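# Flip bent steel straw into lidded cup's hole

## Task

Lift the bent steel straw out of its holder, where it leans with the bent end at the bottom, flip it end over end, and insert its long straight end through the opening in the cup's screw-on lid. Done when the straight end's tip sits in the bottom half of the cup and the bent end stays above the lid. Nothing is attached to the table. A straw dropped so it falls to the cup's bottom still counts as inserted, though dropping it is discouraged. The cup and the holder must both be standing upright at the end. It fails if anything is still in motion, if the hand still squeezes the straw, cup or holder from opposite sides even slightly, or if the robot still carries over 20% of the weight of any of them (friction from the side included). Release everything and pull the hand away at the end.

## Robot and tools

Robot: one arm with six joints (shoulder pan, shoulder lift, elbow, wrist 1-3) carrying a five-finger right hand. Only camera: cam_wrist (616x616), on the wrist. One reference image for the task exists; show_instructions (no arguments) displays it.

Frames. Results report the hand point in the scene frame: origin on the table under the arm base, +z up, +y to the left when facing along +x; position in metres, orientation as quaternion wxyz, plus velocities. The hand point sits 0.05 m in front of the palm where the index pad meets the thumb tip in a pinch. Its own axes: +z along straight fingers, +y out of the palm, +x across the palm toward the little finger. Straight fingers extend 0.06-0.07 m past it along +z. Across the palm the hand spans 0.08 m on the little-finger side; on the thumb side 0.02 m with the thumb turned in front of the palm, otherwise up to 0.09 m. A wrist bracket on the little-finger side stands 0.03 m beyond the point along +y and 0.11 m across; it can collide. Rotating about x or y shifts the point slightly.

The row. Every motion command is one row of 14 numbers, each in [-1, 1], in this order: dx, dy, dz, rx, ry, rz, little, ring, middle, index, thumb_bend, thumb_turn, force_limit, speed. There is one row per step, one arm only.
- dx, dy, dz, rx, ry, rz are an offset, not a pose: expressed in the hand point's own axes, measured from the hand point pose printed in the most recent result showing it (before any such result, and for later calls within one reply, from where the robot is when the action begins). Scale: 1.0 = 0.6 m for translation, 180 degrees for rotation; rx, ry, rz form a single rotation vector. In a multi-row action each row counts from that same reference, not from the previous row. All zeros means return to the reference, not hold still.
- little, ring, middle, index: +1 straight/open, -1 fully curled. thumb_bend: +1 straight, -1 fully bent. thumb_turn: +1 beside the palm, -1 across in front of it. A pinch is roughly index -0.22, thumb_bend -0.75, thumb_turn -0.57. These are absolute finger targets.
- force_limit: fingertip load where a closing motor stops, linear from about 0 N at -1 to 10 N at +1 (15 N for both thumb motors); does not limit opening.
- speed: from near zero at -1 to full at +1; full speed covers a finger's whole range in 0.6 s. Close at -0.9 or slower for a soft grip.

Tools.
- execute_actions: {"actions": []} just reads state. {"actions": [{"rows": [[14 numbers],...], "steps": n}]} runs up to 15 rows/steps of 1/30 s; fewer rows than steps repeats the last. {"actions": [{"steps": n}]} waits up to 300 steps, counted from the last result. Optional "pictures": true/false. A refused call does nothing.
- move: "target" is one 14-number row as above (offset from the same reference); the hand point follows a straight path there lasting 0.5-10 s. "speed" in m/s, 0.002-0.5 (default 0.25), rotation capped at twice that in rad/s. Optional "stop_force" in N, 13-80: ends the path when the wrist sensor reads that much extra push against the motion for 2 steps, then backs up 2 steps. Only reliable for non-rotating, slow moves; omit it when leaving a surface. The result adds a "move:" line: done, off_target, moving, held, fault or contact, plus limits (paced = clipped, held = some steps blocked) and distance to target.
- wait: "seconds" 0-10; sends nothing new.
- zoom_image: "camera" "cam_wrist", "region" [x0, y0, x1, y1] pixels, top-left origin, at most 504x504.
- finished_scene: "scene" number; irreversible, grades the scene.

Motion behaviour. Each step the commanded pose is clipped to within 100 mm and 16 degrees of the measured pose; position wins over orientation if both can't be met. Commands lag about 0.17 s. After an action the arm continues only to the last clipped pose, so check the printed pose and send the remainder. "Hand target" shows what the controller is driving toward. "pose unreachable" and HELD mark steps blocked by the clearance check (the base mount counts as arm).

Fingers. Each motor starts only when its target changes by 0.01 or more, runs until it reaches the target or its closing load hits force_limit, then locks (holds at least 15 N). Result fields: hand_measured, hand_stopped_by (moving, target, force, stalled, fault) and hand_load_n (positive = pushed open), six values each in motor order. A lost grip shows as loads near 0. With the thumb turned in front first, the hand can wrap objects 0.035-0.08 m thick.

Wrist force/torque lines are in the end effector's axes, noisy (offset up to about 5.5 N, noise up to 3.4 N), saturating near 100 N; "no reading" is normal early on.

Hazards. The arm is stiff: aiming even slightly past a firm contact, or moving fast into it, can trigger a fault stop (joint torque at limit, or 150 N external force) that halts the arm 10 s. Load limits (N m): pan 310, lift 310, elbow 141, wrists 50.7 each. Holding loads heats motors (warning at 70 °C, brake stop at 85 °C). Avoid dropping or slamming the straw, tipping the cup or holder, and knocking anything off the table. Loose objects may occasionally get nudged. Finish with the hand open and withdrawn, nothing moving.

Each tool is called after "Call:" as name([rows], argument=value, ...), one row to a line, values as JSON.

Reference images:

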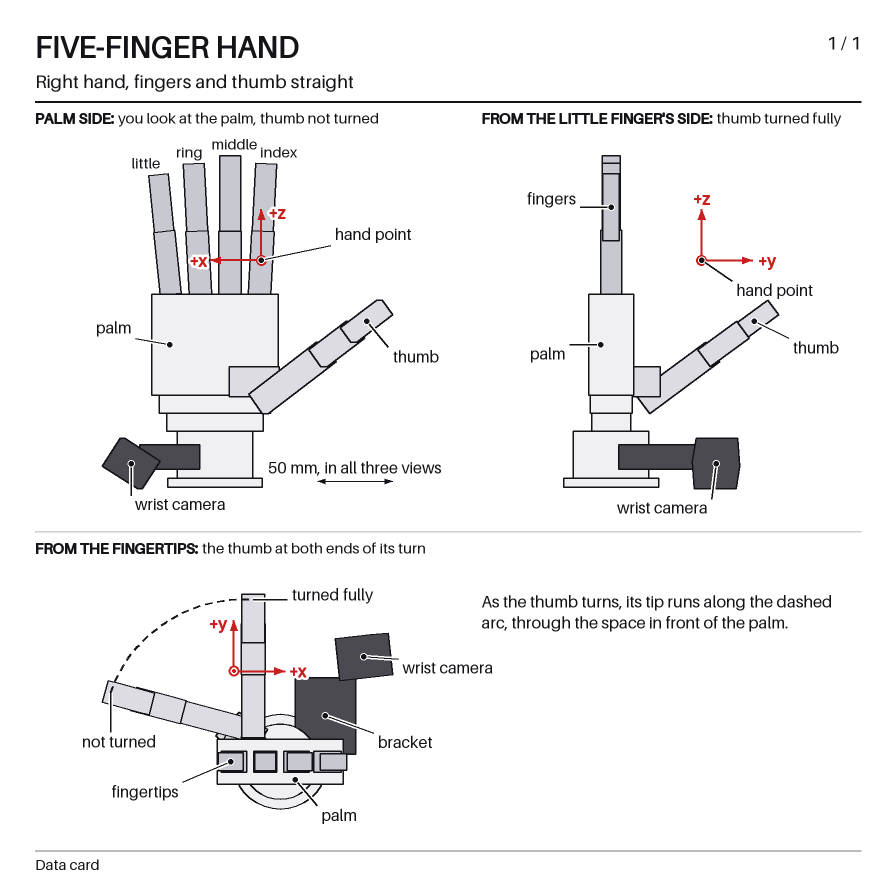

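## Session

Call:
execute_actions(actions=[])

Scene clock: 0.00 s of 5600.00 s.
end_effector_position=(+0.3837, +0.0231, +0.1004) hand_measured=(+1.000, +1.000, +1.000, +1.000, +1.000, +1.000) hand_load_n=(+0.0, +0.0, +0.0, +0.0, +0.0, +0.0) hand_stopped_by=(target, target, target, target, target, target) hand_force_limit=0.00 hand_speed=-0.80 end_effector_quat_wxyz=(-0.204, +0.102, +0.949, -0.216) end_effector_velocity=(-0.000, +0.000, +0.000) end_effector_angular_velocity=(+0.000, -0.000, -0.000)
Joint positions: [-0.186 -1.169  2.17   0.962  2.039 -1.475]
Joint velocities: [-0.    -0.001  0.001  0.    -0.    -0.   ]
Wrist force (N, on the end effector, along its own x y z axes, offset not removed): no reading
Wrist torque (N m, same axes, about the end effector's origin, offset not removed): no reading
Hand target: +0.384, +0.023, +0.100; -0.204, +0.102, +0.949, -0.216

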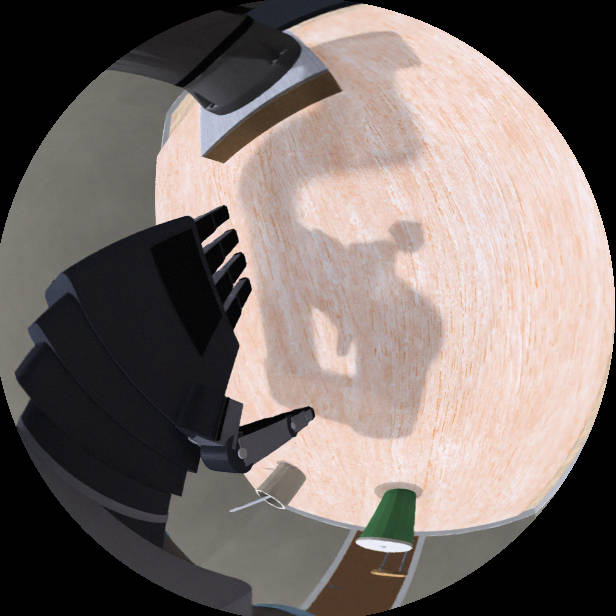

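Call:
move(target=[-0.047,-0.234,-0.599,-0.1406,-0.1328,-0.0664,1,1,1,1,1,1,0,0])

Scene clock: 18.30 s of 5600.00 s.
end_effector_position=(+0.5489, +0.0226, +0.4501) hand_measured=(+1.000, +1.000, +1.000, +1.000, +1.000, +1.000) hand_load_n=(+0.0, +0.0, +0.0, +0.0, +0.0, +0.0) hand_stopped_by=(target, target, target, target, target, target) hand_force_limit=0.00 hand_speed=0.00 end_effector_quat_wxyz=(+0.001, +0.000, +1.000, +0.001) end_effector_velocity=(+0.001, -0.000, +0.001) end_effector_angular_velocity=(+0.003, -0.001, +0.001)
Joint positions: [-0.387 -1.493  1.709  1.35   1.568 -1.987]
Joint velocities: [-0.001  0.    -0.003  0.002 -0.003 -0.002]
Wrist force (N, on the end effector, along its own x y z axes, offset not removed): [-2.4 -0.8 -0.9]
Wrist torque (N m, same axes, about the end effector's origin, offset not removed): [0.08 0.27 -0.31]
Hand target: +0.549, +0.023, +0.450; +0.001, +0.000, +1.000, +0.001
Off the commanded pose: 0.001 m, 0 deg.
After step 90, 13.17 s passed at rest.
move: done

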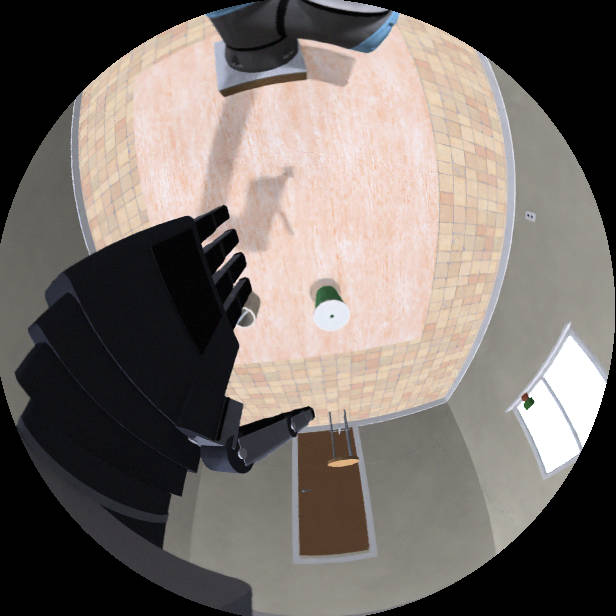

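Call:
move(target=[-0.5,-0.205,0.0833,0,0,0,1,1,1,1,1,1,0,0])

Call:
zoom_image(camera="cam_wrist", region=[200,100,440,300])

Scene clock: 28.60 s of 5600.00 s.
end_effector_position=(+0.8485, -0.1005, +0.4002) hand_measured=(+1.000, +1.000, +1.000, +1.000, +1.000, +1.000) hand_load_n=(+0.0, +0.0, +0.0, +0.0, +0.0, +0.0) hand_stopped_by=(target, target, target, target, target, target) hand_force_limit=0.00 hand_speed=0.00 end_effector_quat_wxyz=(+0.001, +0.000, +1.000, +0.001) end_effector_velocity=(+0.002, -0.001, -0.001) end_effector_angular_velocity=(+0.000, +0.002, -0.000)
Joint positions: [-0.377 -0.937  1.031  1.472  1.568 -1.976]
Joint velocities: [-0.     0.005 -0.006  0.003  0.001  0.   ]
Wrist force (N, on the end effector, along its own x y z axes, offset not removed): [-1.6 1.8 0.5]
Wrist torque (N m, same axes, about the end effector's origin, offset not removed): [0.39 0.15 -0.18]
Hand target: +0.849, -0.101, +0.400; +0.001, +0.000, +1.000, +0.001
Off the commanded pose: 0.000 m, 0 deg.
After step 90, 5.37 s passed at rest.
move: done

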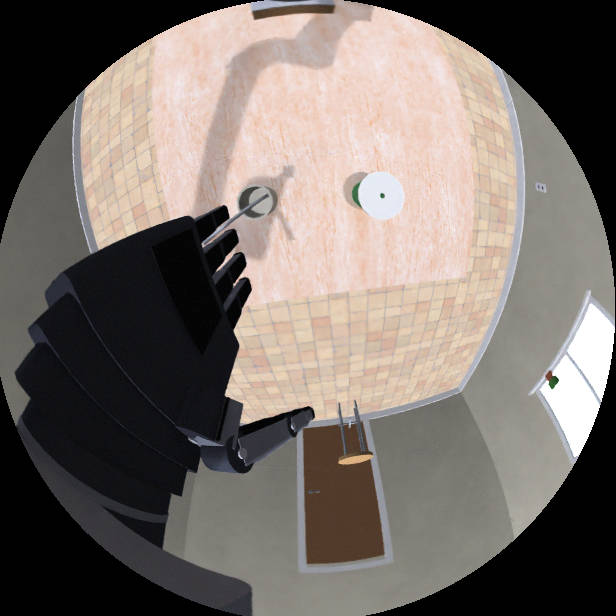

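Region (200, 100, 440, 300) of cam_wrist's 616x616 image, scaled by 2.100, with more detail than that image has.

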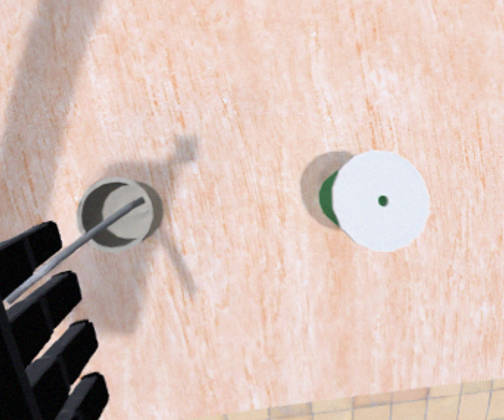

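Call:
move(target=[0,-0.25,0,0,0,0,1,1,1,-0.22,-0.75,-0.57,0,0.5])

Call:
zoom_image(camera="cam_wrist", region=[200,120,480,400])

Scene clock: 36.77 s of 5600.00 s.
end_effector_position=(+0.8482, -0.2505, +0.3998) hand_measured=(+1.000, +1.000, +1.000, -0.220, -0.748, -0.570) hand_load_n=(+0.0, +0.0, +0.0, +1.5, +1.5, +0.0) hand_stopped_by=(target, target, target, target, target, target) hand_force_limit=0.00 hand_speed=0.50 end_effector_quat_wxyz=(+0.001, +0.000, +1.000, +0.001) end_effector_velocity=(-0.000, -0.000, +0.000) end_effector_angular_velocity=(-0.000, -0.000, -0.000)
Joint positions: [-0.536 -0.853  0.892  1.528  1.567 -2.136]
Joint velocities: [-0. -0. -0.  0.  0. -0.]
Wrist force (N, on the end effector, along its own x y z axes, offset not removed): [-0.8 0.3 -1.0]
Wrist torque (N m, same axes, about the end effector's origin, offset not removed): [0.30 0.01 -0.13]
Hand target: +0.848, -0.251, +0.400; +0.001, +0.000, +1.000, +0.001
Off the commanded pose: 0.000 m, 0 deg.
After step 90, 3.77 s passed at rest.
move: done

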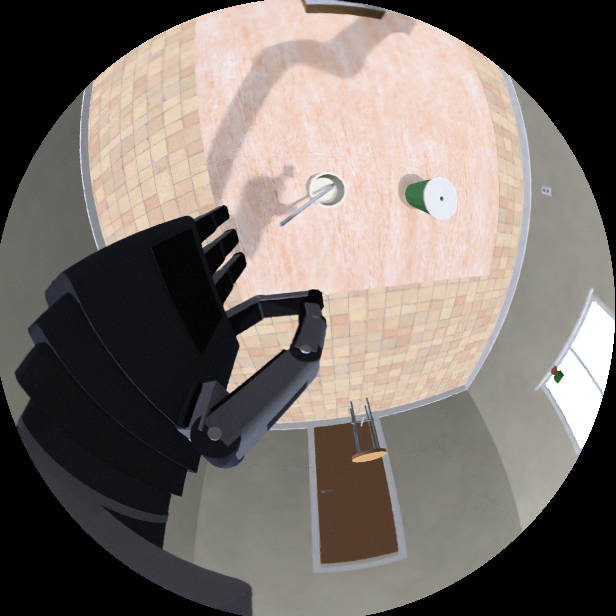

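Region (200, 120, 480, 400) of cam_wrist's 616x616 image, scaled by 1.800, with more detail than that image has.

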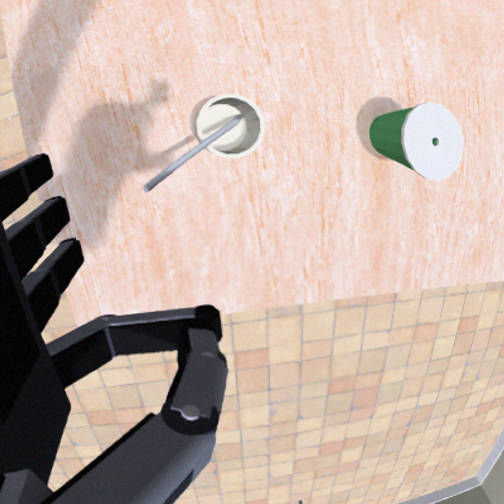

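Call:
move(target=[0.162,0.124,0,0,0,0.846,1,1,1,0.3,-0.6,-0.57,0,0.5], speed=0.4)

Call:
move(target=[0,0,0.3,0,0.5,0,1,1,1,0.3,-0.6,-0.57,0,0.5], speed=0.3)

Scene clock: 117.93 s of 5600.00 s.
end_effector_position=(+0.7514, -0.1760, +0.4000) hand_measured=(+1.000, +1.000, +1.000, +0.300, -0.600, -0.570) hand_load_n=(+0.0, +0.0, +0.0, +0.0, +0.0, +0.0) hand_stopped_by=(target, target, target, target, target, target) hand_force_limit=0.00 hand_speed=0.50 end_effector_quat_wxyz=(-0.001, +0.971, +0.240, +0.001) end_effector_velocity=(-0.001, -0.000, +0.000) end_effector_angular_velocity=(-0.001, +0.000, -0.012)
Joint positions: [-0.347 -1.073  1.247  1.392  1.568  0.71 ]
Joint velocities: [-0.    -0.    -0.001  0.001  0.001  0.011]
Wrist force (N, on the end effector, along its own x y z axes, offset not removed): [-0.7 0.1 -1.1]
Wrist torque (N m, same axes, about the end effector's origin, offset not removed): [0.22 0.03 -0.18]
Hand target: +0.751, -0.176, +0.400; -0.001, +0.971, +0.239, +0.001
Off the commanded pose: 0.000 m, 0 deg.
After step 90, 74.27 s passed at rest.
move: done

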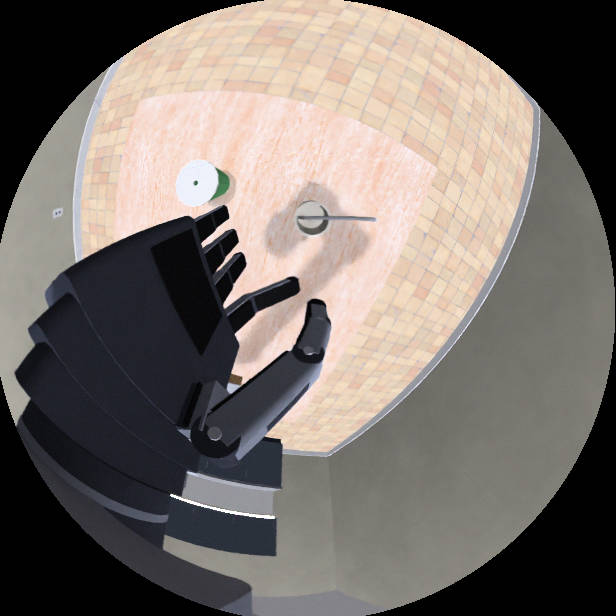

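Scene clock: 121.47 s of 5600.00 s.
end_effector_position=(+0.7520, -0.1759, +0.2201) hand_measured=(+1.000, +1.000, +1.000, +0.300, -0.600, -0.570) hand_load_n=(+0.0, +0.0, +0.0, +0.0, +0.0, +0.0) hand_stopped_by=(target, target, target, target, target, target) hand_force_limit=0.00 hand_speed=0.50 end_effector_quat_wxyz=(-0.169, +0.686, +0.169, +0.687) end_effector_velocity=(+0.000, -0.001, -0.001) end_effector_angular_velocity=(+0.008, -0.015, -0.005)
Joint positions: [-0.765 -1.303  2.208 -0.92   0.294  1.583]
Joint velocities: [-0.001 -0.001  0.017 -0.074  0.004  0.057]
Wrist force (N, on the end effector, along its own x y z axes, offset not removed): [-2.4 -0.4 -1.2]
Wrist torque (N m, same axes, about the end effector's origin, offset not removed): [0.18 0.34 -0.35]
Hand target: +0.752, -0.176, +0.220; -0.169, +0.686, +0.169, +0.688
Off the commanded pose: 0.000 m, 0 deg.
move: done

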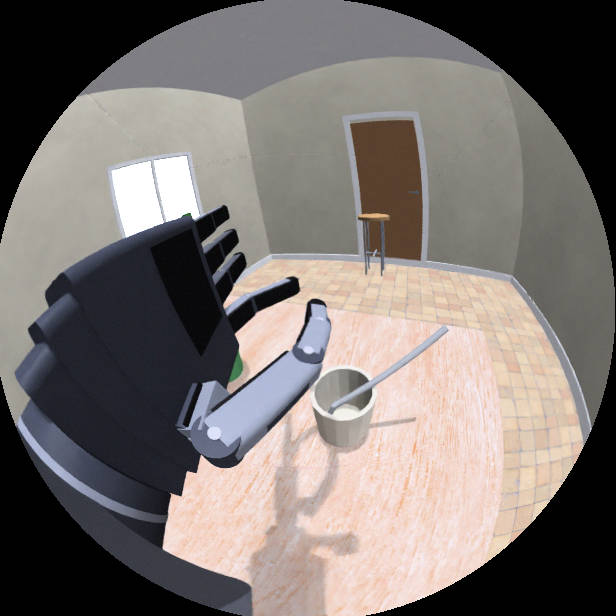

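Call:
move(target=[-0.13,0.05,0.008,0,0,0,1,1,1,0.3,-0.6,-0.57,0,0.5], speed=0.1)

Call:
zoom_image(camera="cam_wrist", region=[220,200,480,460])

Scene clock: 140.47 s of 5600.00 s.
end_effector_position=(+0.7702, -0.2000, +0.1422) hand_measured=(+1.000, +1.000, +1.000, +0.300, -0.600, -0.570) hand_load_n=(+0.0, +0.0, +0.0, +0.0, +0.0, +0.0) hand_stopped_by=(target, target, target, target, target, target) hand_force_limit=0.00 hand_speed=0.50 end_effector_quat_wxyz=(-0.169, +0.686, +0.169, +0.687) end_effector_velocity=(+0.000, -0.001, -0.001) end_effector_angular_velocity=(-0.000, -0.001, -0.000)
Joint positions: [-0.772 -1.14   2.182 -1.057  0.287  1.583]
Joint velocities: [-0.     0.002 -0.    -0.005 -0.     0.002]
Wrist force (N, on the end effector, along its own x y z axes, offset not removed): [-1.1 -0.1 -1.3]
Wrist torque (N m, same axes, about the end effector's origin, offset not removed): [0.13 0.11 -0.17]
Hand target: +0.770, -0.200, +0.142; -0.169, +0.686, +0.169, +0.687
Off the commanded pose: 0.000 m, 0 deg.
After step 90, 14.70 s passed at rest.
move: done

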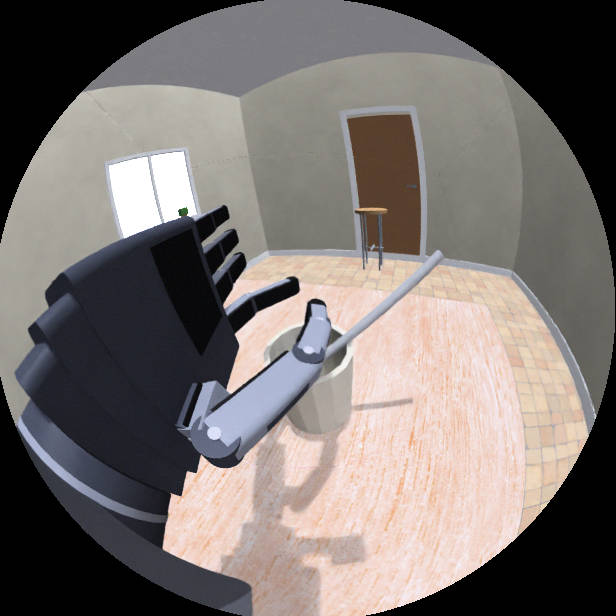

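Region (220, 200, 480, 460) of cam_wrist's 616x616 image, scaled by 1.938, with more detail than that image has.

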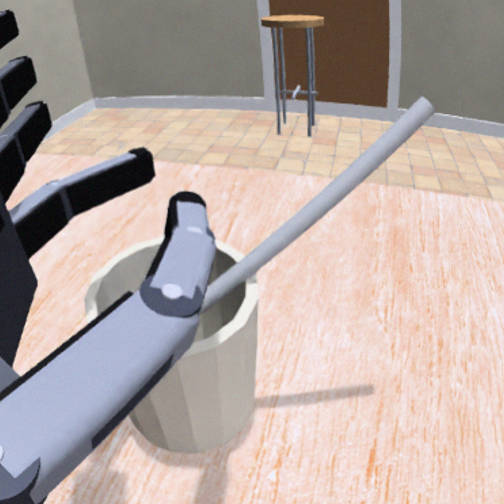

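Call:
move(target=[-0.03,0.045,-0.022,0,0,0,1,1,1,0.3,-0.75,-0.57,0,0.5], speed=0.04)

Call:
zoom_image(camera="cam_wrist", region=[200,180,460,440])

Scene clock: 163.83 s of 5600.00 s.
end_effector_position=(+0.7710, -0.2299, +0.1242) hand_measured=(+1.000, +1.000, +1.000, +0.300, -0.750, -0.570) hand_load_n=(+0.0, +0.0, +0.0, +0.0, +0.0, +0.0) hand_stopped_by=(target, target, target, target, target, target) hand_force_limit=0.00 hand_speed=0.50 end_effector_quat_wxyz=(-0.169, +0.686, +0.169, +0.687) end_effector_velocity=(+0.000, -0.001, -0.001) end_effector_angular_velocity=(+0.000, -0.000, +0.000)
Joint positions: [-0.807 -1.094  2.155 -1.078  0.251  1.585]
Joint velocities: [-0.001  0.003 -0.002 -0.001 -0.001  0.001]
Wrist force (N, on the end effector, along its own x y z axes, offset not removed): [-1.5 1.0 1.8]
Wrist torque (N m, same axes, about the end effector's origin, offset not removed): [0.22 0.12 -0.13]
Hand target: +0.771, -0.230, +0.124; -0.169, +0.686, +0.169, +0.687
Off the commanded pose: 0.000 m, 0 deg.
After step 90, 19.13 s passed at rest.
move: done

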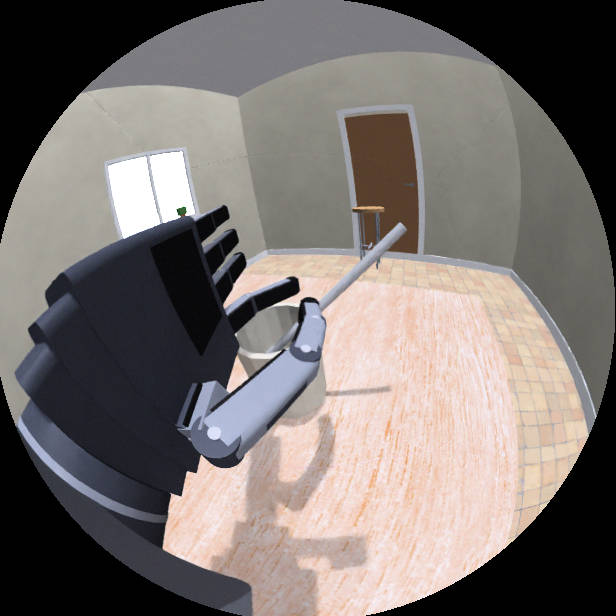

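Region (200, 180, 460, 440) of cam_wrist's 616x616 image, scaled by 1.938, with more detail than that image has.

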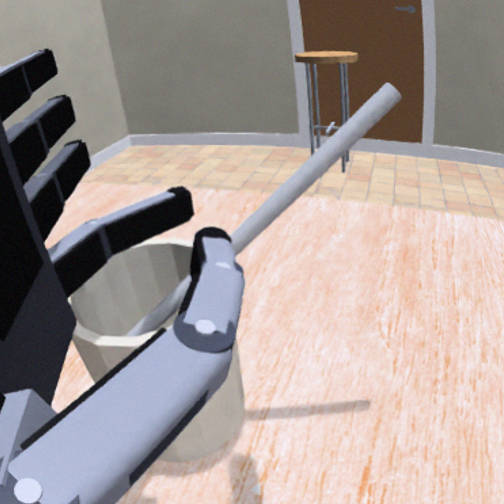

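Call:
move(target=[-0.008,0.02,0,0,0,0,1,1,1,0.3,-0.75,-0.57,0,0.5], speed=0.03)

Call:
zoom_image(camera="cam_wrist", region=[220,200,400,380])

Scene clock: 176.57 s of 5600.00 s.
end_effector_position=(+0.7765, -0.2404, +0.1194) hand_measured=(+1.000, +1.000, +1.000, +0.300, -0.750, -0.570) hand_load_n=(+0.0, +0.0, +0.0, +0.0, +0.0, +0.0) hand_stopped_by=(target, target, target, target, target, target) hand_force_limit=0.00 hand_speed=0.50 end_effector_quat_wxyz=(-0.169, +0.686, +0.169, +0.687) end_effector_velocity=(+0.001, -0.002, -0.000) end_effector_angular_velocity=(-0.001, -0.001, -0.000)
Joint positions: [-0.813 -1.076  2.135 -1.077  0.246  1.585]
Joint velocities: [-0.001  0.003 -0.004  0.001 -0.001  0.   ]
Wrist force (N, on the end effector, along its own x y z axes, offset not removed): [-1.7 0.6 -1.8]
Wrist torque (N m, same axes, about the end effector's origin, offset not removed): [0.35 0.20 -0.30]
Hand target: +0.777, -0.241, +0.119; -0.169, +0.686, +0.169, +0.687
Off the commanded pose: 0.000 m, 0 deg.
After step 90, 8.97 s passed at rest.
move: done

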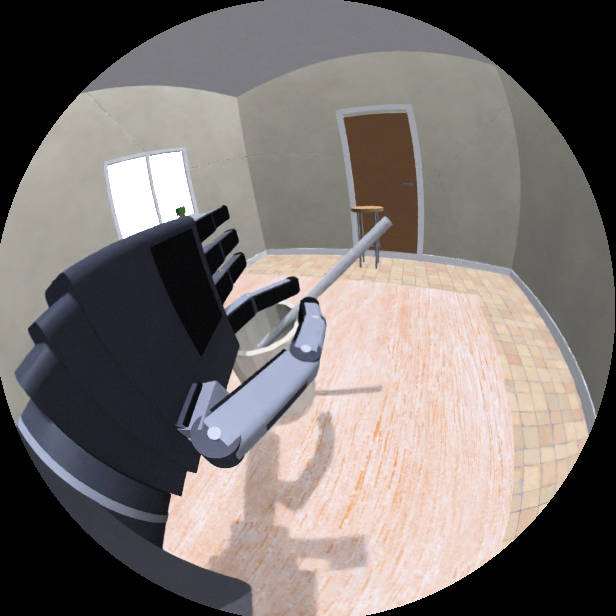

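Region (220, 200, 400, 380) of cam_wrist's 616x616 image, scaled by 2.800, with more detail than that image has.

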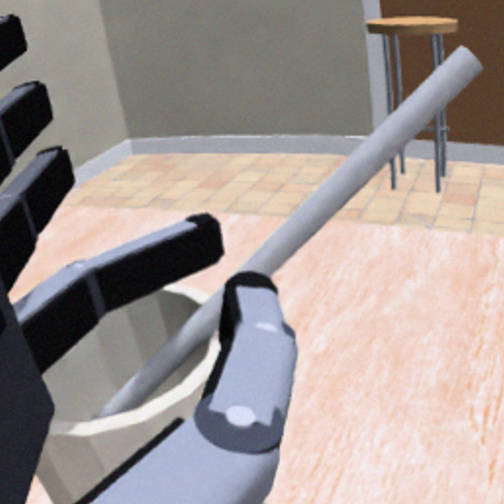

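Call:
move(target=[-0.005,0.006,0.008,0,0,0,1,1,1,0.05,-0.75,-0.57,-0.6,-0.8], speed=0.03)

Call:
zoom_image(camera="cam_wrist", region=[220,200,400,380])

Scene clock: 183.20 s of 5600.00 s.
end_effector_position=(+0.7824, -0.2413, +0.1164) hand_measured=(+1.000, +1.000, +1.000, +0.050, -0.750, -0.570) hand_load_n=(+0.0, +0.0, +0.0, +0.5, +0.0, +0.0) hand_stopped_by=(target, target, target, target, target, target) hand_force_limit=-0.60 hand_speed=-0.80 end_effector_quat_wxyz=(-0.169, +0.686, +0.169, +0.687) end_effector_velocity=(+0.001, -0.000, +0.001) end_effector_angular_velocity=(-0.001, -0.001, +0.001)
Joint positions: [-0.806 -1.065  2.124 -1.076  0.253  1.585]
Joint velocities: [ 0.001 -0.001 -0.001  0.    -0.     0.   ]
Wrist force (N, on the end effector, along its own x y z axes, offset not removed): [-1.0 1.0 0.3]
Wrist torque (N m, same axes, about the end effector's origin, offset not removed): [0.37 0.13 -0.18]
Hand target: +0.782, -0.241, +0.116; -0.169, +0.686, +0.169, +0.687
Off the commanded pose: 0.000 m, 0 deg.
After step 90, 2.60 s passed at rest.
move: done

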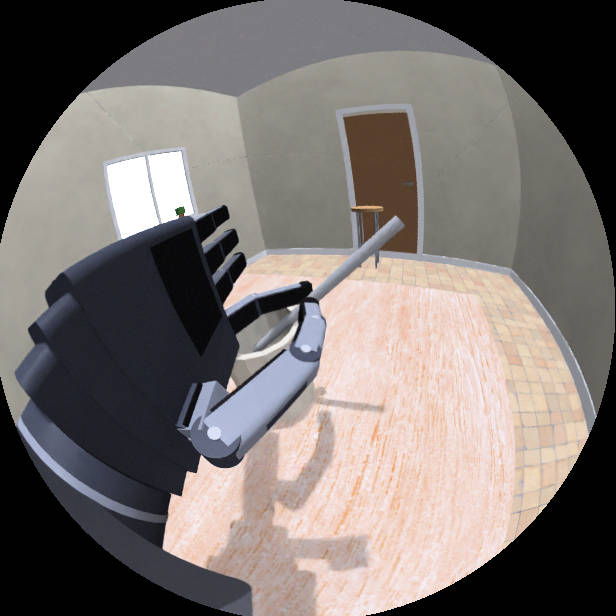

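Region (220, 200, 400, 380) of cam_wrist's 616x616 image, scaled by 2.800, with more detail than that image has.

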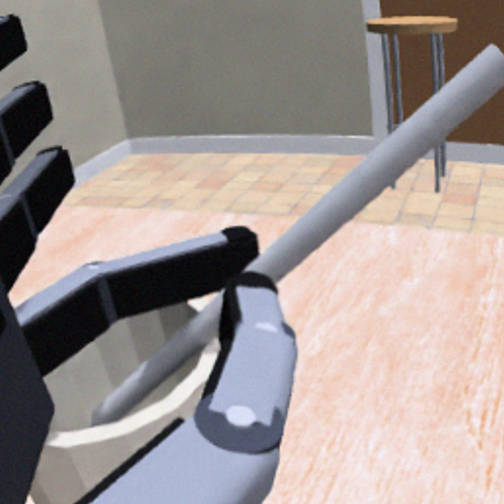

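Call:
execute_actions([
  {"rows":[[0,0,0,0,0,0,1,1,1,0.6,-0.75,-0.57,-0.6,0]],"steps":12},
], pictures=false)

Call:
move(target=[0,0.022,0.012,0,0,0,1,1,1,0.6,-0.75,-0.57,-0.6,0], speed=0.02)

Call:
zoom_image(camera="cam_wrist", region=[220,200,400,380])

Scene clock: 200.27 s of 5600.00 s.
end_effector_position=(+0.7824, -0.2413, +0.1164) hand_measured=(+1.000, +1.000, +1.000, +0.544, -0.750, -0.570) hand_load_n=(+0.0, +0.0, +0.0, +0.0, +0.0, +0.0) hand_stopped_by=(target, target, target, moving, target, target) hand_force_limit=-0.60 hand_speed=0.00 end_effector_quat_wxyz=(-0.169, +0.686, +0.169, +0.687) end_effector_velocity=(+0.000, -0.000, +0.001) end_effector_angular_velocity=(-0.001, -0.001, -0.000)
Joint positions: [-0.806 -1.065  2.124 -1.076  0.253  1.585]
Joint velocities: [-0.    -0.001 -0.     0.     0.     0.   ]
Wrist force (N, on the end effector, along its own x y z axes, offset not removed): [-1.3 1.2 -0.9]
Wrist torque (N m, same axes, about the end effector's origin, offset not removed): [0.33 0.14 -0.19]
Hand target: +0.782, -0.241, +0.116; -0.169, +0.686, +0.169, +0.687
Off the commanded pose: 0.000 m, 0 deg.
Steps of this call (steps 1 to 90: nothing new was sent; then 13.67 s passed at rest; steps 91 to 102: all 12 steps of this action). Readings (end_effector_position | what the end effector reports):
91: (+0.7824, -0.2413, +0.1164) | hand_measured=(+1.000, +1.000, +1.000, +0.050, -0.750, -0.570) hand_load_n=(+0.0, +0.0, +0.0, +0.5, +0.0, +0.0) hand_stopped_by=(target, target, target, moving, target, target) hand_force_limit=-0.60 hand_speed=0.00
92: (+0.7824, -0.2413, +0.1164) | hand_measured=(+1.000, +1.000, +1.000, +0.050, -0.750, -0.570) hand_load_n=(+0.0, +0.0, +0.0, +0.5, +0.0, +0.0) hand_stopped_by=(target, target, target, moving, target, target) hand_force_limit=-0.60 hand_speed=0.00
94: (+0.7824, -0.2413, +0.1164) | hand_measured=(+1.000, +1.000, +1.000, +0.100, -0.750, -0.570) hand_load_n=(+0.0, +0.0, +0.0, +0.0, +0.0, +0.0) hand_stopped_by=(target, target, target, moving, target, target) hand_force_limit=-0.60 hand_speed=0.00
98: (+0.7824, -0.2413, +0.1164) | hand_measured=(+1.000, +1.000, +1.000, +0.322, -0.750, -0.570) hand_load_n=(+0.0, +0.0, +0.0, +0.0, +0.0, +0.0) hand_stopped_by=(target, target, target, moving, target, target) hand_force_limit=-0.60 hand_speed=0.00
102: the state above

Scene clock: 201.53 s of 5600.00 s.
end_effector_position=(+0.7948, -0.2496, +0.1164) hand_measured=(+1.000, +1.000, +1.000, +0.600, -0.750, -0.570) hand_load_n=(+0.0, +0.0, +0.0, +0.0, +0.0, +0.0) hand_stopped_by=(target, target, target, target, target, target) hand_force_limit=-0.60 hand_speed=0.00 end_effector_quat_wxyz=(-0.169, +0.686, +0.169, +0.687) end_effector_velocity=(+0.001, -0.001, +0.001) end_effector_angular_velocity=(-0.002, -0.001, +0.000)
Joint positions: [-0.8   -1.05   2.094 -1.06   0.259  1.585]
Joint velocities: [ 0.001 -0.001 -0.003  0.003  0.001 -0.001]
Wrist force (N, on the end effector, along its own x y z axes, offset not removed): [-1.3 -0.9 -0.7]
Wrist torque (N m, same axes, about the end effector's origin, offset not removed): [0.02 0.13 -0.23]
Hand target: +0.795, -0.250, +0.116; -0.169, +0.686, +0.169, +0.687
Off the commanded pose: 0.000 m, 0 deg.
move: done

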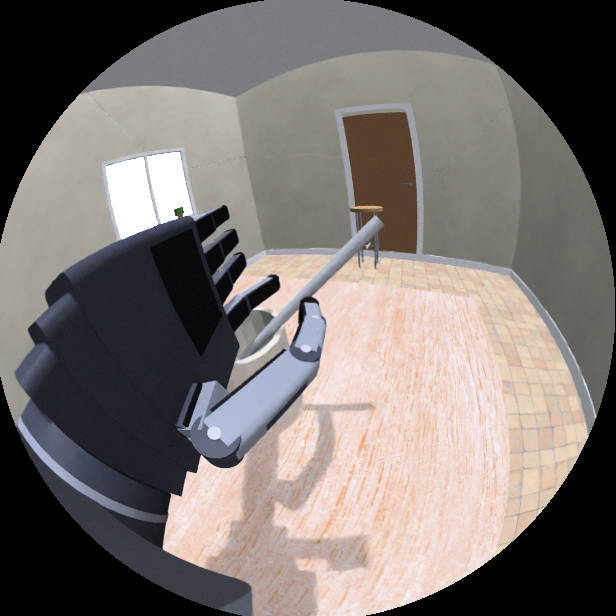

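Region (220, 200, 400, 380) of cam_wrist's 616x616 image, scaled by 2.800, with more detail than that image has.

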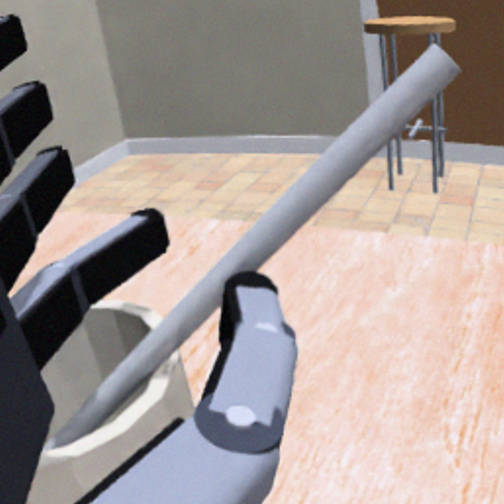

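Call:
move(target=[-0.022,-0.018,0.006,0,0,0,1,1,1,0.6,-0.75,-0.57,-0.6,0], speed=0.02)

Call:
move(target=[0,0,0,0,0,0,1,1,1,0.0,-0.75,-0.57,-0.6,-0.7])

Call:
zoom_image(camera="cam_wrist", region=[220,200,400,380])

Scene clock: 228.97 s of 5600.00 s.
end_effector_position=(+0.7940, -0.2399, +0.1057) hand_measured=(+1.000, +1.000, +1.000, +0.600, -0.750, -0.570) hand_load_n=(+0.0, +0.0, +0.0, +0.0, +0.0, +0.0) hand_stopped_by=(target, target, target, target, target, target) hand_force_limit=-0.60 hand_speed=0.00 end_effector_quat_wxyz=(-0.168, +0.685, +0.170, +0.688) end_effector_velocity=(-0.000, +0.000, +0.000) end_effector_angular_velocity=(+0.000, +0.000, +0.000)
Joint positions: [-0.79  -1.038  2.108 -1.09   0.269  1.584]
Joint velocities: [-0.    -0.     0.001 -0.    -0.     0.   ]
Wrist force (N, on the end effector, along its own x y z axes, offset not removed): [29.0 -6.1 -4.5]
Wrist torque (N m, same axes, about the end effector's origin, offset not removed): [0.10 -0.93 1.60]
Hand target: +0.794, -0.240, +0.106; -0.168, +0.685, +0.170, +0.688
Off the commanded pose: 0.003 m, 0 deg.
FORCE FAULT: contact force on the arm reached its limit, and the arm stopped for 10 seconds. The contact can be on any part of the arm, not only on its tool. The arm's remaining commands of this call were not run. The arm holds still and accepts commands again. Move the arm away from the contact; if what it grips holds it there, let go first. Pushing or pulling that hard again can fault the arm again.
After step 90, 13.33 s passed at rest.
move: fault

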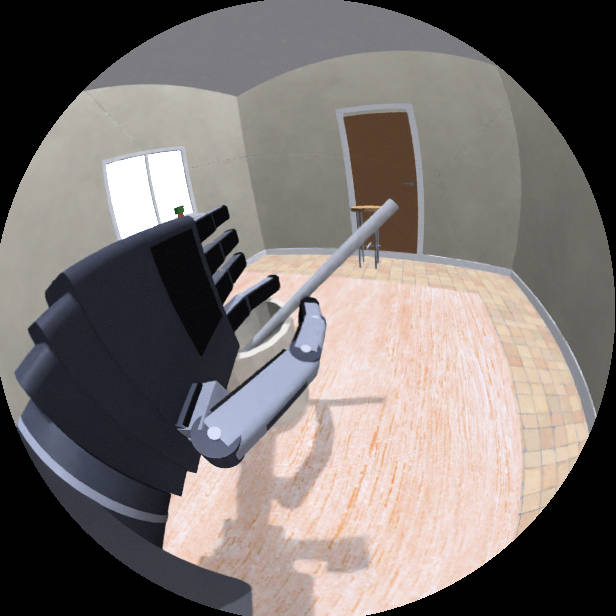

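not run: a fault stop came before this call.

Region (220, 200, 400, 380) of cam_wrist's 616x616 image, scaled by 2.800, with more detail than that image has.

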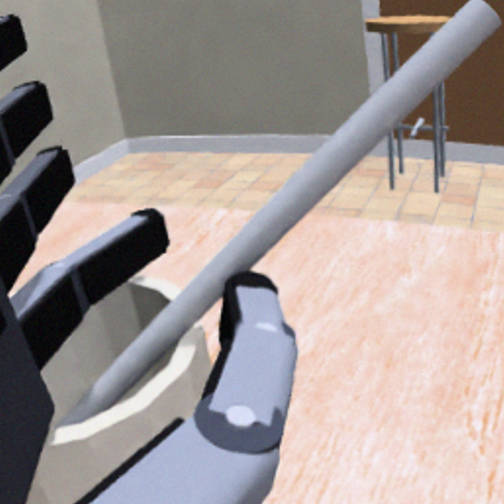

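The palm edge hit the holder's rim. I'll raise the hand slightly, then close the index finger.

Call:
move(target=[0.007,0.004,0,0,0,0,1,1,1,0.6,-0.75,-0.57,-0.6,0], speed=0.01)

Call:
move(target=[0,0,0,0,0,0,1,1,1,0.0,-0.75,-0.57,-0.6,-0.7])

Call:
zoom_image(camera="cam_wrist", region=[220,200,400,380])

Scene clock: 238.67 s of 5600.00 s.
end_effector_position=(+0.7951, -0.2420, +0.1098) hand_measured=(+1.000, +1.000, +1.000, +0.600, -0.750, -0.570) hand_load_n=(+0.0, +0.0, +0.0, +0.0, +0.0, +0.0) hand_stopped_by=(target, target, target, target, target, target) hand_force_limit=-0.60 hand_speed=0.00 end_effector_quat_wxyz=(-0.168, +0.685, +0.170, +0.688) end_effector_velocity=(+0.000, -0.001, +0.002) end_effector_angular_velocity=(-0.000, -0.000, -0.001)
Joint positions: [-0.791 -1.043  2.103 -1.081  0.268  1.584]
Joint velocities: [-0.001 -0.002 -0.002  0.004 -0.    -0.   ]
Wrist force (N, on the end effector, along its own x y z axes, offset not removed): [0.1 0.0 -1.3]
Wrist torque (N m, same axes, about the end effector's origin, offset not removed): [0.24 -0.03 -0.08]
Hand target: +0.795, -0.242, +0.110; -0.168, +0.685, +0.170, +0.688
Off the commanded pose: 0.000 m, 0 deg.
After step 90, 6.00 s passed at rest.
move: done

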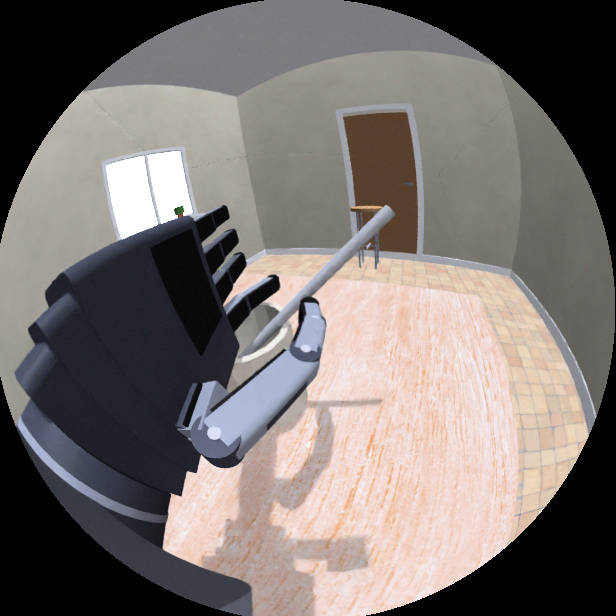

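Scene clock: 240.13 s of 5600.00 s.
end_effector_position=(+0.7951, -0.2420, +0.1098) hand_measured=(+1.000, +1.000, +1.000, +0.000, -0.750, -0.570) hand_load_n=(+0.0, +0.0, +0.0, +0.0, +0.0, +0.0) hand_stopped_by=(target, target, target, target, target, target) hand_force_limit=-0.60 hand_speed=-0.70 end_effector_quat_wxyz=(-0.168, +0.685, +0.170, +0.688) end_effector_velocity=(+0.000, +0.001, +0.000) end_effector_angular_velocity=(+0.000, +0.000, +0.001)
Joint positions: [-0.791 -1.043  2.103 -1.081  0.268  1.584]
Joint velocities: [ 0.001 -0.001  0.     0.    -0.     0.   ]
Wrist force (N, on the end effector, along its own x y z axes, offset not removed): [-3.4 1.1 -0.9]
Wrist torque (N m, same axes, about the end effector's origin, offset not removed): [0.36 0.47 -0.31]
Hand target: +0.795, -0.242, +0.110; -0.168, +0.685, +0.170, +0.688
Off the commanded pose: 0.000 m, 0 deg.
move: done

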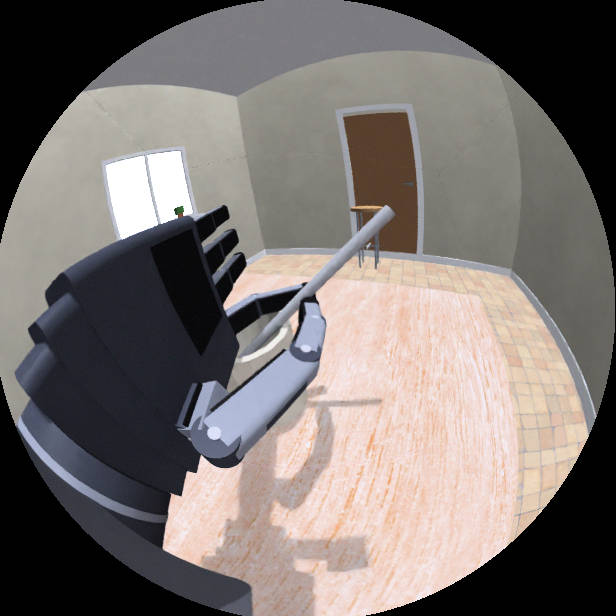

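Region (220, 200, 400, 380) of cam_wrist's 616x616 image, scaled by 2.800, with more detail than that image has.

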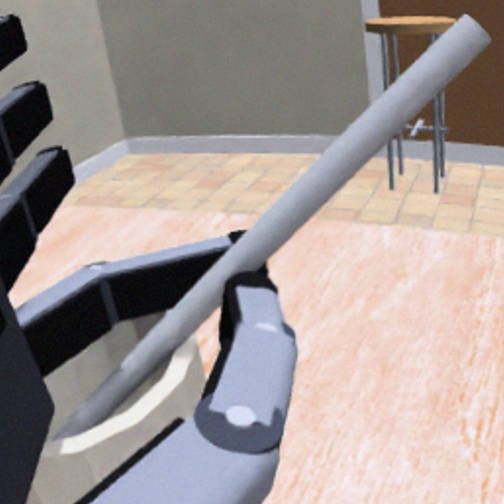

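Call:
move(target=[0,-0.005,0,0,0,0,1,1,1,-0.4,-0.75,-0.57,0.4,-0.9], speed=0.02)

Call:
move(target=[0.05,0.015,0,0,0,0,1,1,1,-0.4,-0.75,-0.57,0.4,-0.9], speed=0.03)

Call:
zoom_image(camera="cam_wrist", region=[220,190,420,390])

Scene clock: 250.53 s of 5600.00 s.
end_effector_position=(+0.7937, -0.2393, +0.1098) hand_measured=(+1.000, +1.000, +1.000, -0.124, -0.746, -0.570) hand_load_n=(+0.0, +0.0, +0.0, +7.0, +5.0, -1.5) hand_stopped_by=(target, target, target, force, target, target) hand_force_limit=0.40 hand_speed=-0.90 end_effector_quat_wxyz=(-0.168, +0.685, +0.170, +0.688) end_effector_velocity=(-0.000, +0.001, -0.000) end_effector_angular_velocity=(+0.001, +0.001, +0.000)
Joint positions: [-0.789 -1.045  2.108 -1.083  0.27   1.584]
Joint velocities: [ 0.     0.     0.001 -0.     0.     0.   ]
Wrist force (N, on the end effector, along its own x y z axes, offset not removed): [-2.1 0.3 -0.7]
Wrist torque (N m, same axes, about the end effector's origin, offset not removed): [0.23 0.29 -0.26]
Hand target: +0.794, -0.239, +0.110; -0.168, +0.685, +0.170, +0.688
Off the commanded pose: 0.000 m, 0 deg.
After step 90, 6.40 s passed at rest.
move: done

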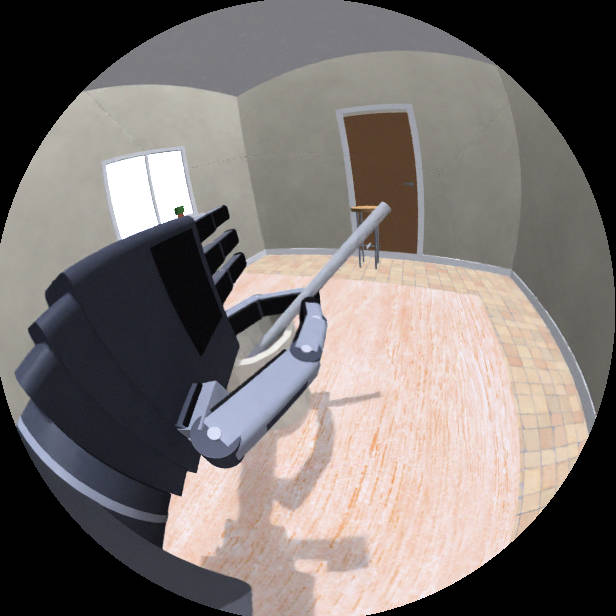

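Scene clock: 251.90 s of 5600.00 s.
end_effector_position=(+0.7978, -0.2472, +0.1397) hand_measured=(+1.000, +1.000, +1.000, -0.124, -0.746, -0.570) hand_load_n=(+0.0, +0.0, +0.0, +7.0, +5.0, -1.5) hand_stopped_by=(target, target, target, force, target, target) hand_force_limit=0.40 hand_speed=-0.90 end_effector_quat_wxyz=(-0.168, +0.685, +0.170, +0.688) end_effector_velocity=(+0.000, +0.001, +0.002) end_effector_angular_velocity=(-0.001, -0.000, +0.001)
Joint positions: [-0.794 -1.086  2.089 -1.023  0.265  1.584]
Joint velocities: [ 0.001 -0.003 -0.001  0.005 -0.    -0.003]
Wrist force (N, on the end effector, along its own x y z axes, offset not removed): [-0.8 2.7 -0.5]
Wrist torque (N m, same axes, about the end effector's origin, offset not removed): [0.58 0.02 -0.13]
Hand target: +0.798, -0.247, +0.140; -0.168, +0.685, +0.170, +0.688
Off the commanded pose: 0.000 m, 0 deg.
move: done

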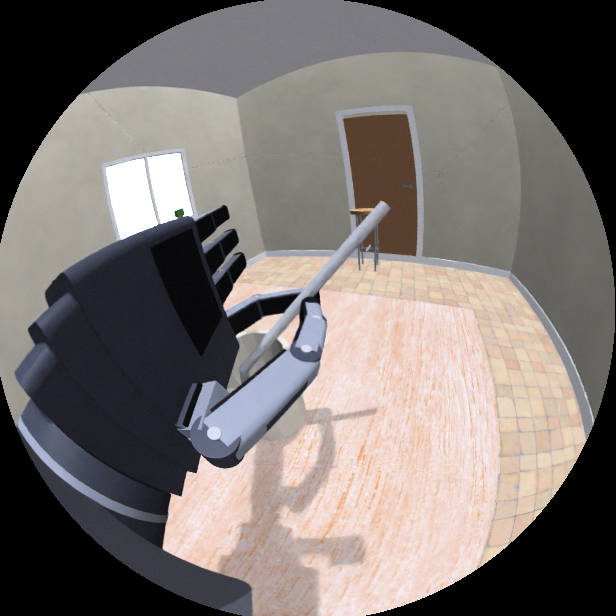

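Region (220, 190, 420, 390) of cam_wrist's 616x616 image, scaled by 2.520, with more detail than that image has.

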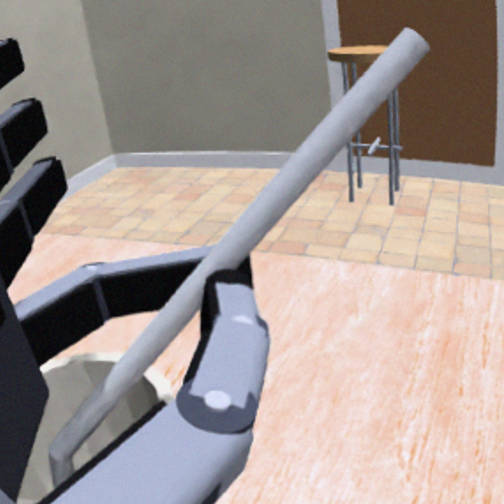

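Call:
move(target=[0.33,0,0,0,0,0,1,1,1,-0.4,-0.75,-0.57,0.4,-0.9], speed=0.12)

Call:
move(target=[0,-0.467,0.212,-0.154,0,0,1,1,1,-0.4,-0.75,-0.57,0.4,-0.9], speed=0.2)

Call:
move(target=[0,0,0,0,0,0.75,1,1,1,-0.4,-0.75,-0.57,0.4,-0.9])

Scene clock: 262.97 s of 5600.00 s.
end_effector_position=(+0.7970, -0.2469, +0.3377) hand_measured=(+1.000, +1.000, +1.000, -0.124, -0.746, -0.570) hand_load_n=(+0.0, +0.0, +0.0, +7.0, +5.0, -1.5) hand_stopped_by=(target, target, target, force, target, target) hand_force_limit=0.40 hand_speed=-0.90 end_effector_quat_wxyz=(-0.168, +0.685, +0.170, +0.688) end_effector_velocity=(-0.000, -0.000, +0.003) end_effector_angular_velocity=(-0.001, +0.001, -0.000)
Joint positions: [-0.795 -1.354  1.991 -0.658  0.264  1.585]
Joint velocities: [-0.    -0.002 -0.003  0.011 -0.    -0.006]
Wrist force (N, on the end effector, along its own x y z axes, offset not removed): [0.6 0.2 -0.9]
Wrist torque (N m, same axes, about the end effector's origin, offset not removed): [0.23 -0.21 -0.10]
Hand target: +0.797, -0.247, +0.338; -0.168, +0.685, +0.170, +0.688
Off the commanded pose: 0.000 m, 0 deg.
After step 90, 5.97 s passed at rest.
move: done

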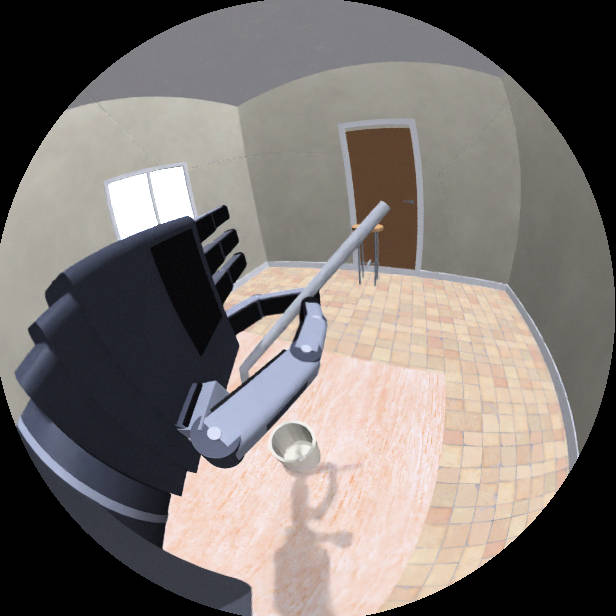

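Scene clock: 265.03 s of 5600.00 s.
end_effector_position=(+0.7794, +0.0605, +0.3372) hand_measured=(+1.000, +1.000, +1.000, -0.124, -0.746, -0.570) hand_load_n=(+0.0, +0.0, +0.0, +7.0, +5.0, -1.5) hand_stopped_by=(target, target, target, force, target, target) hand_force_limit=0.40 hand_speed=-0.90 end_effector_quat_wxyz=(+0.001, +0.706, +0.001, +0.708) end_effector_velocity=(+0.000, +0.002, -0.002) end_effector_angular_velocity=(+0.000, +0.003, -0.008)
Joint positions: [-0.076 -1.496  2.163 -0.674  1.466  1.568]
Joint velocities: [ 0.008  0.005 -0.002  0.     0.016 -0.   ]
Wrist force (N, on the end effector, along its own x y z axes, offset not removed): [-1.9 -0.4 -1.0]
Wrist torque (N m, same axes, about the end effector's origin, offset not removed): [0.13 0.17 -0.28]
Hand target: +0.779, +0.061, +0.337; +0.001, +0.706, +0.001, +0.708
Off the commanded pose: 0.000 m, 0 deg.
move: done

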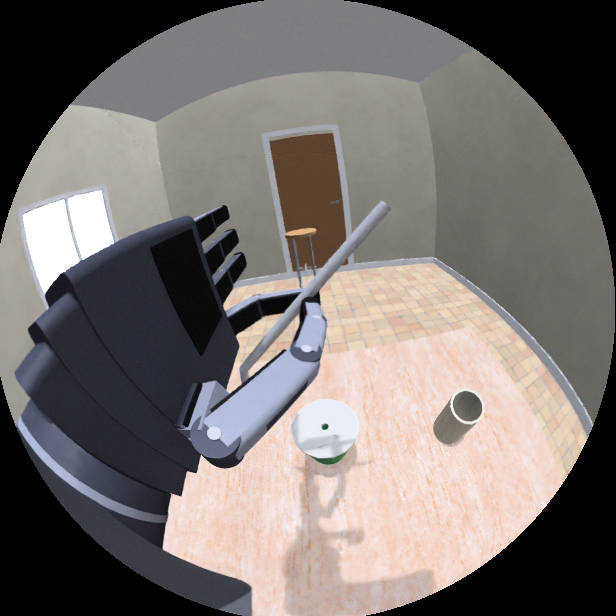

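Scene clock: 270.23 s of 5600.00 s.
end_effector_position=(+0.7795, +0.0603, +0.3371) hand_measured=(+1.000, +1.000, +1.000, -0.124, -0.746, -0.570) hand_load_n=(+0.0, +0.0, +0.0, +7.0, +5.0, -1.5) hand_stopped_by=(target, target, target, force, target, target) hand_force_limit=0.40 hand_speed=-0.90 end_effector_quat_wxyz=(+0.654, -0.271, +0.652, -0.272) end_effector_velocity=(+0.000, -0.000, -0.001) end_effector_angular_velocity=(+0.011, -0.000, -0.000)
Joint positions: [-0.326 -1.507  2.197 -0.698  1.216  3.925]
Joint velocities: [-0.001  0.002  0.001 -0.003 -0.     0.011]
Wrist force (N, on the end effector, along its own x y z axes, offset not removed): [-0.6 -1.4 -1.2]
Wrist torque (N m, same axes, about the end effector's origin, offset not removed): [0.01 0.01 -0.21]
Hand target: +0.779, +0.060, +0.337; +0.654, -0.271, +0.652, -0.272
Off the commanded pose: 0.000 m, 0 deg.
move: done

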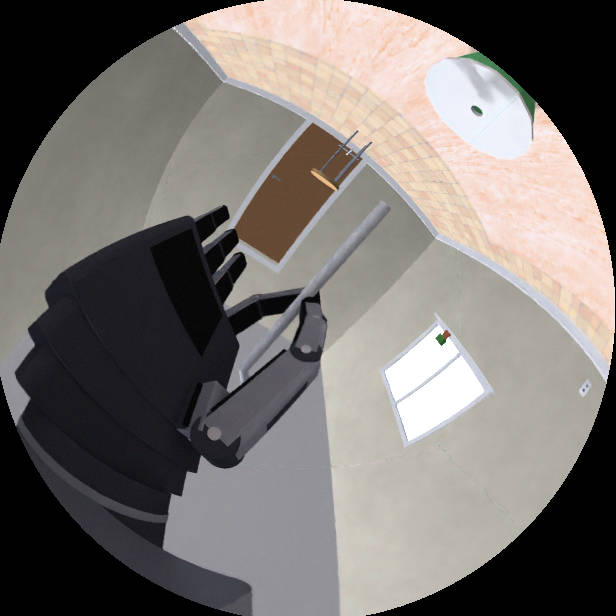

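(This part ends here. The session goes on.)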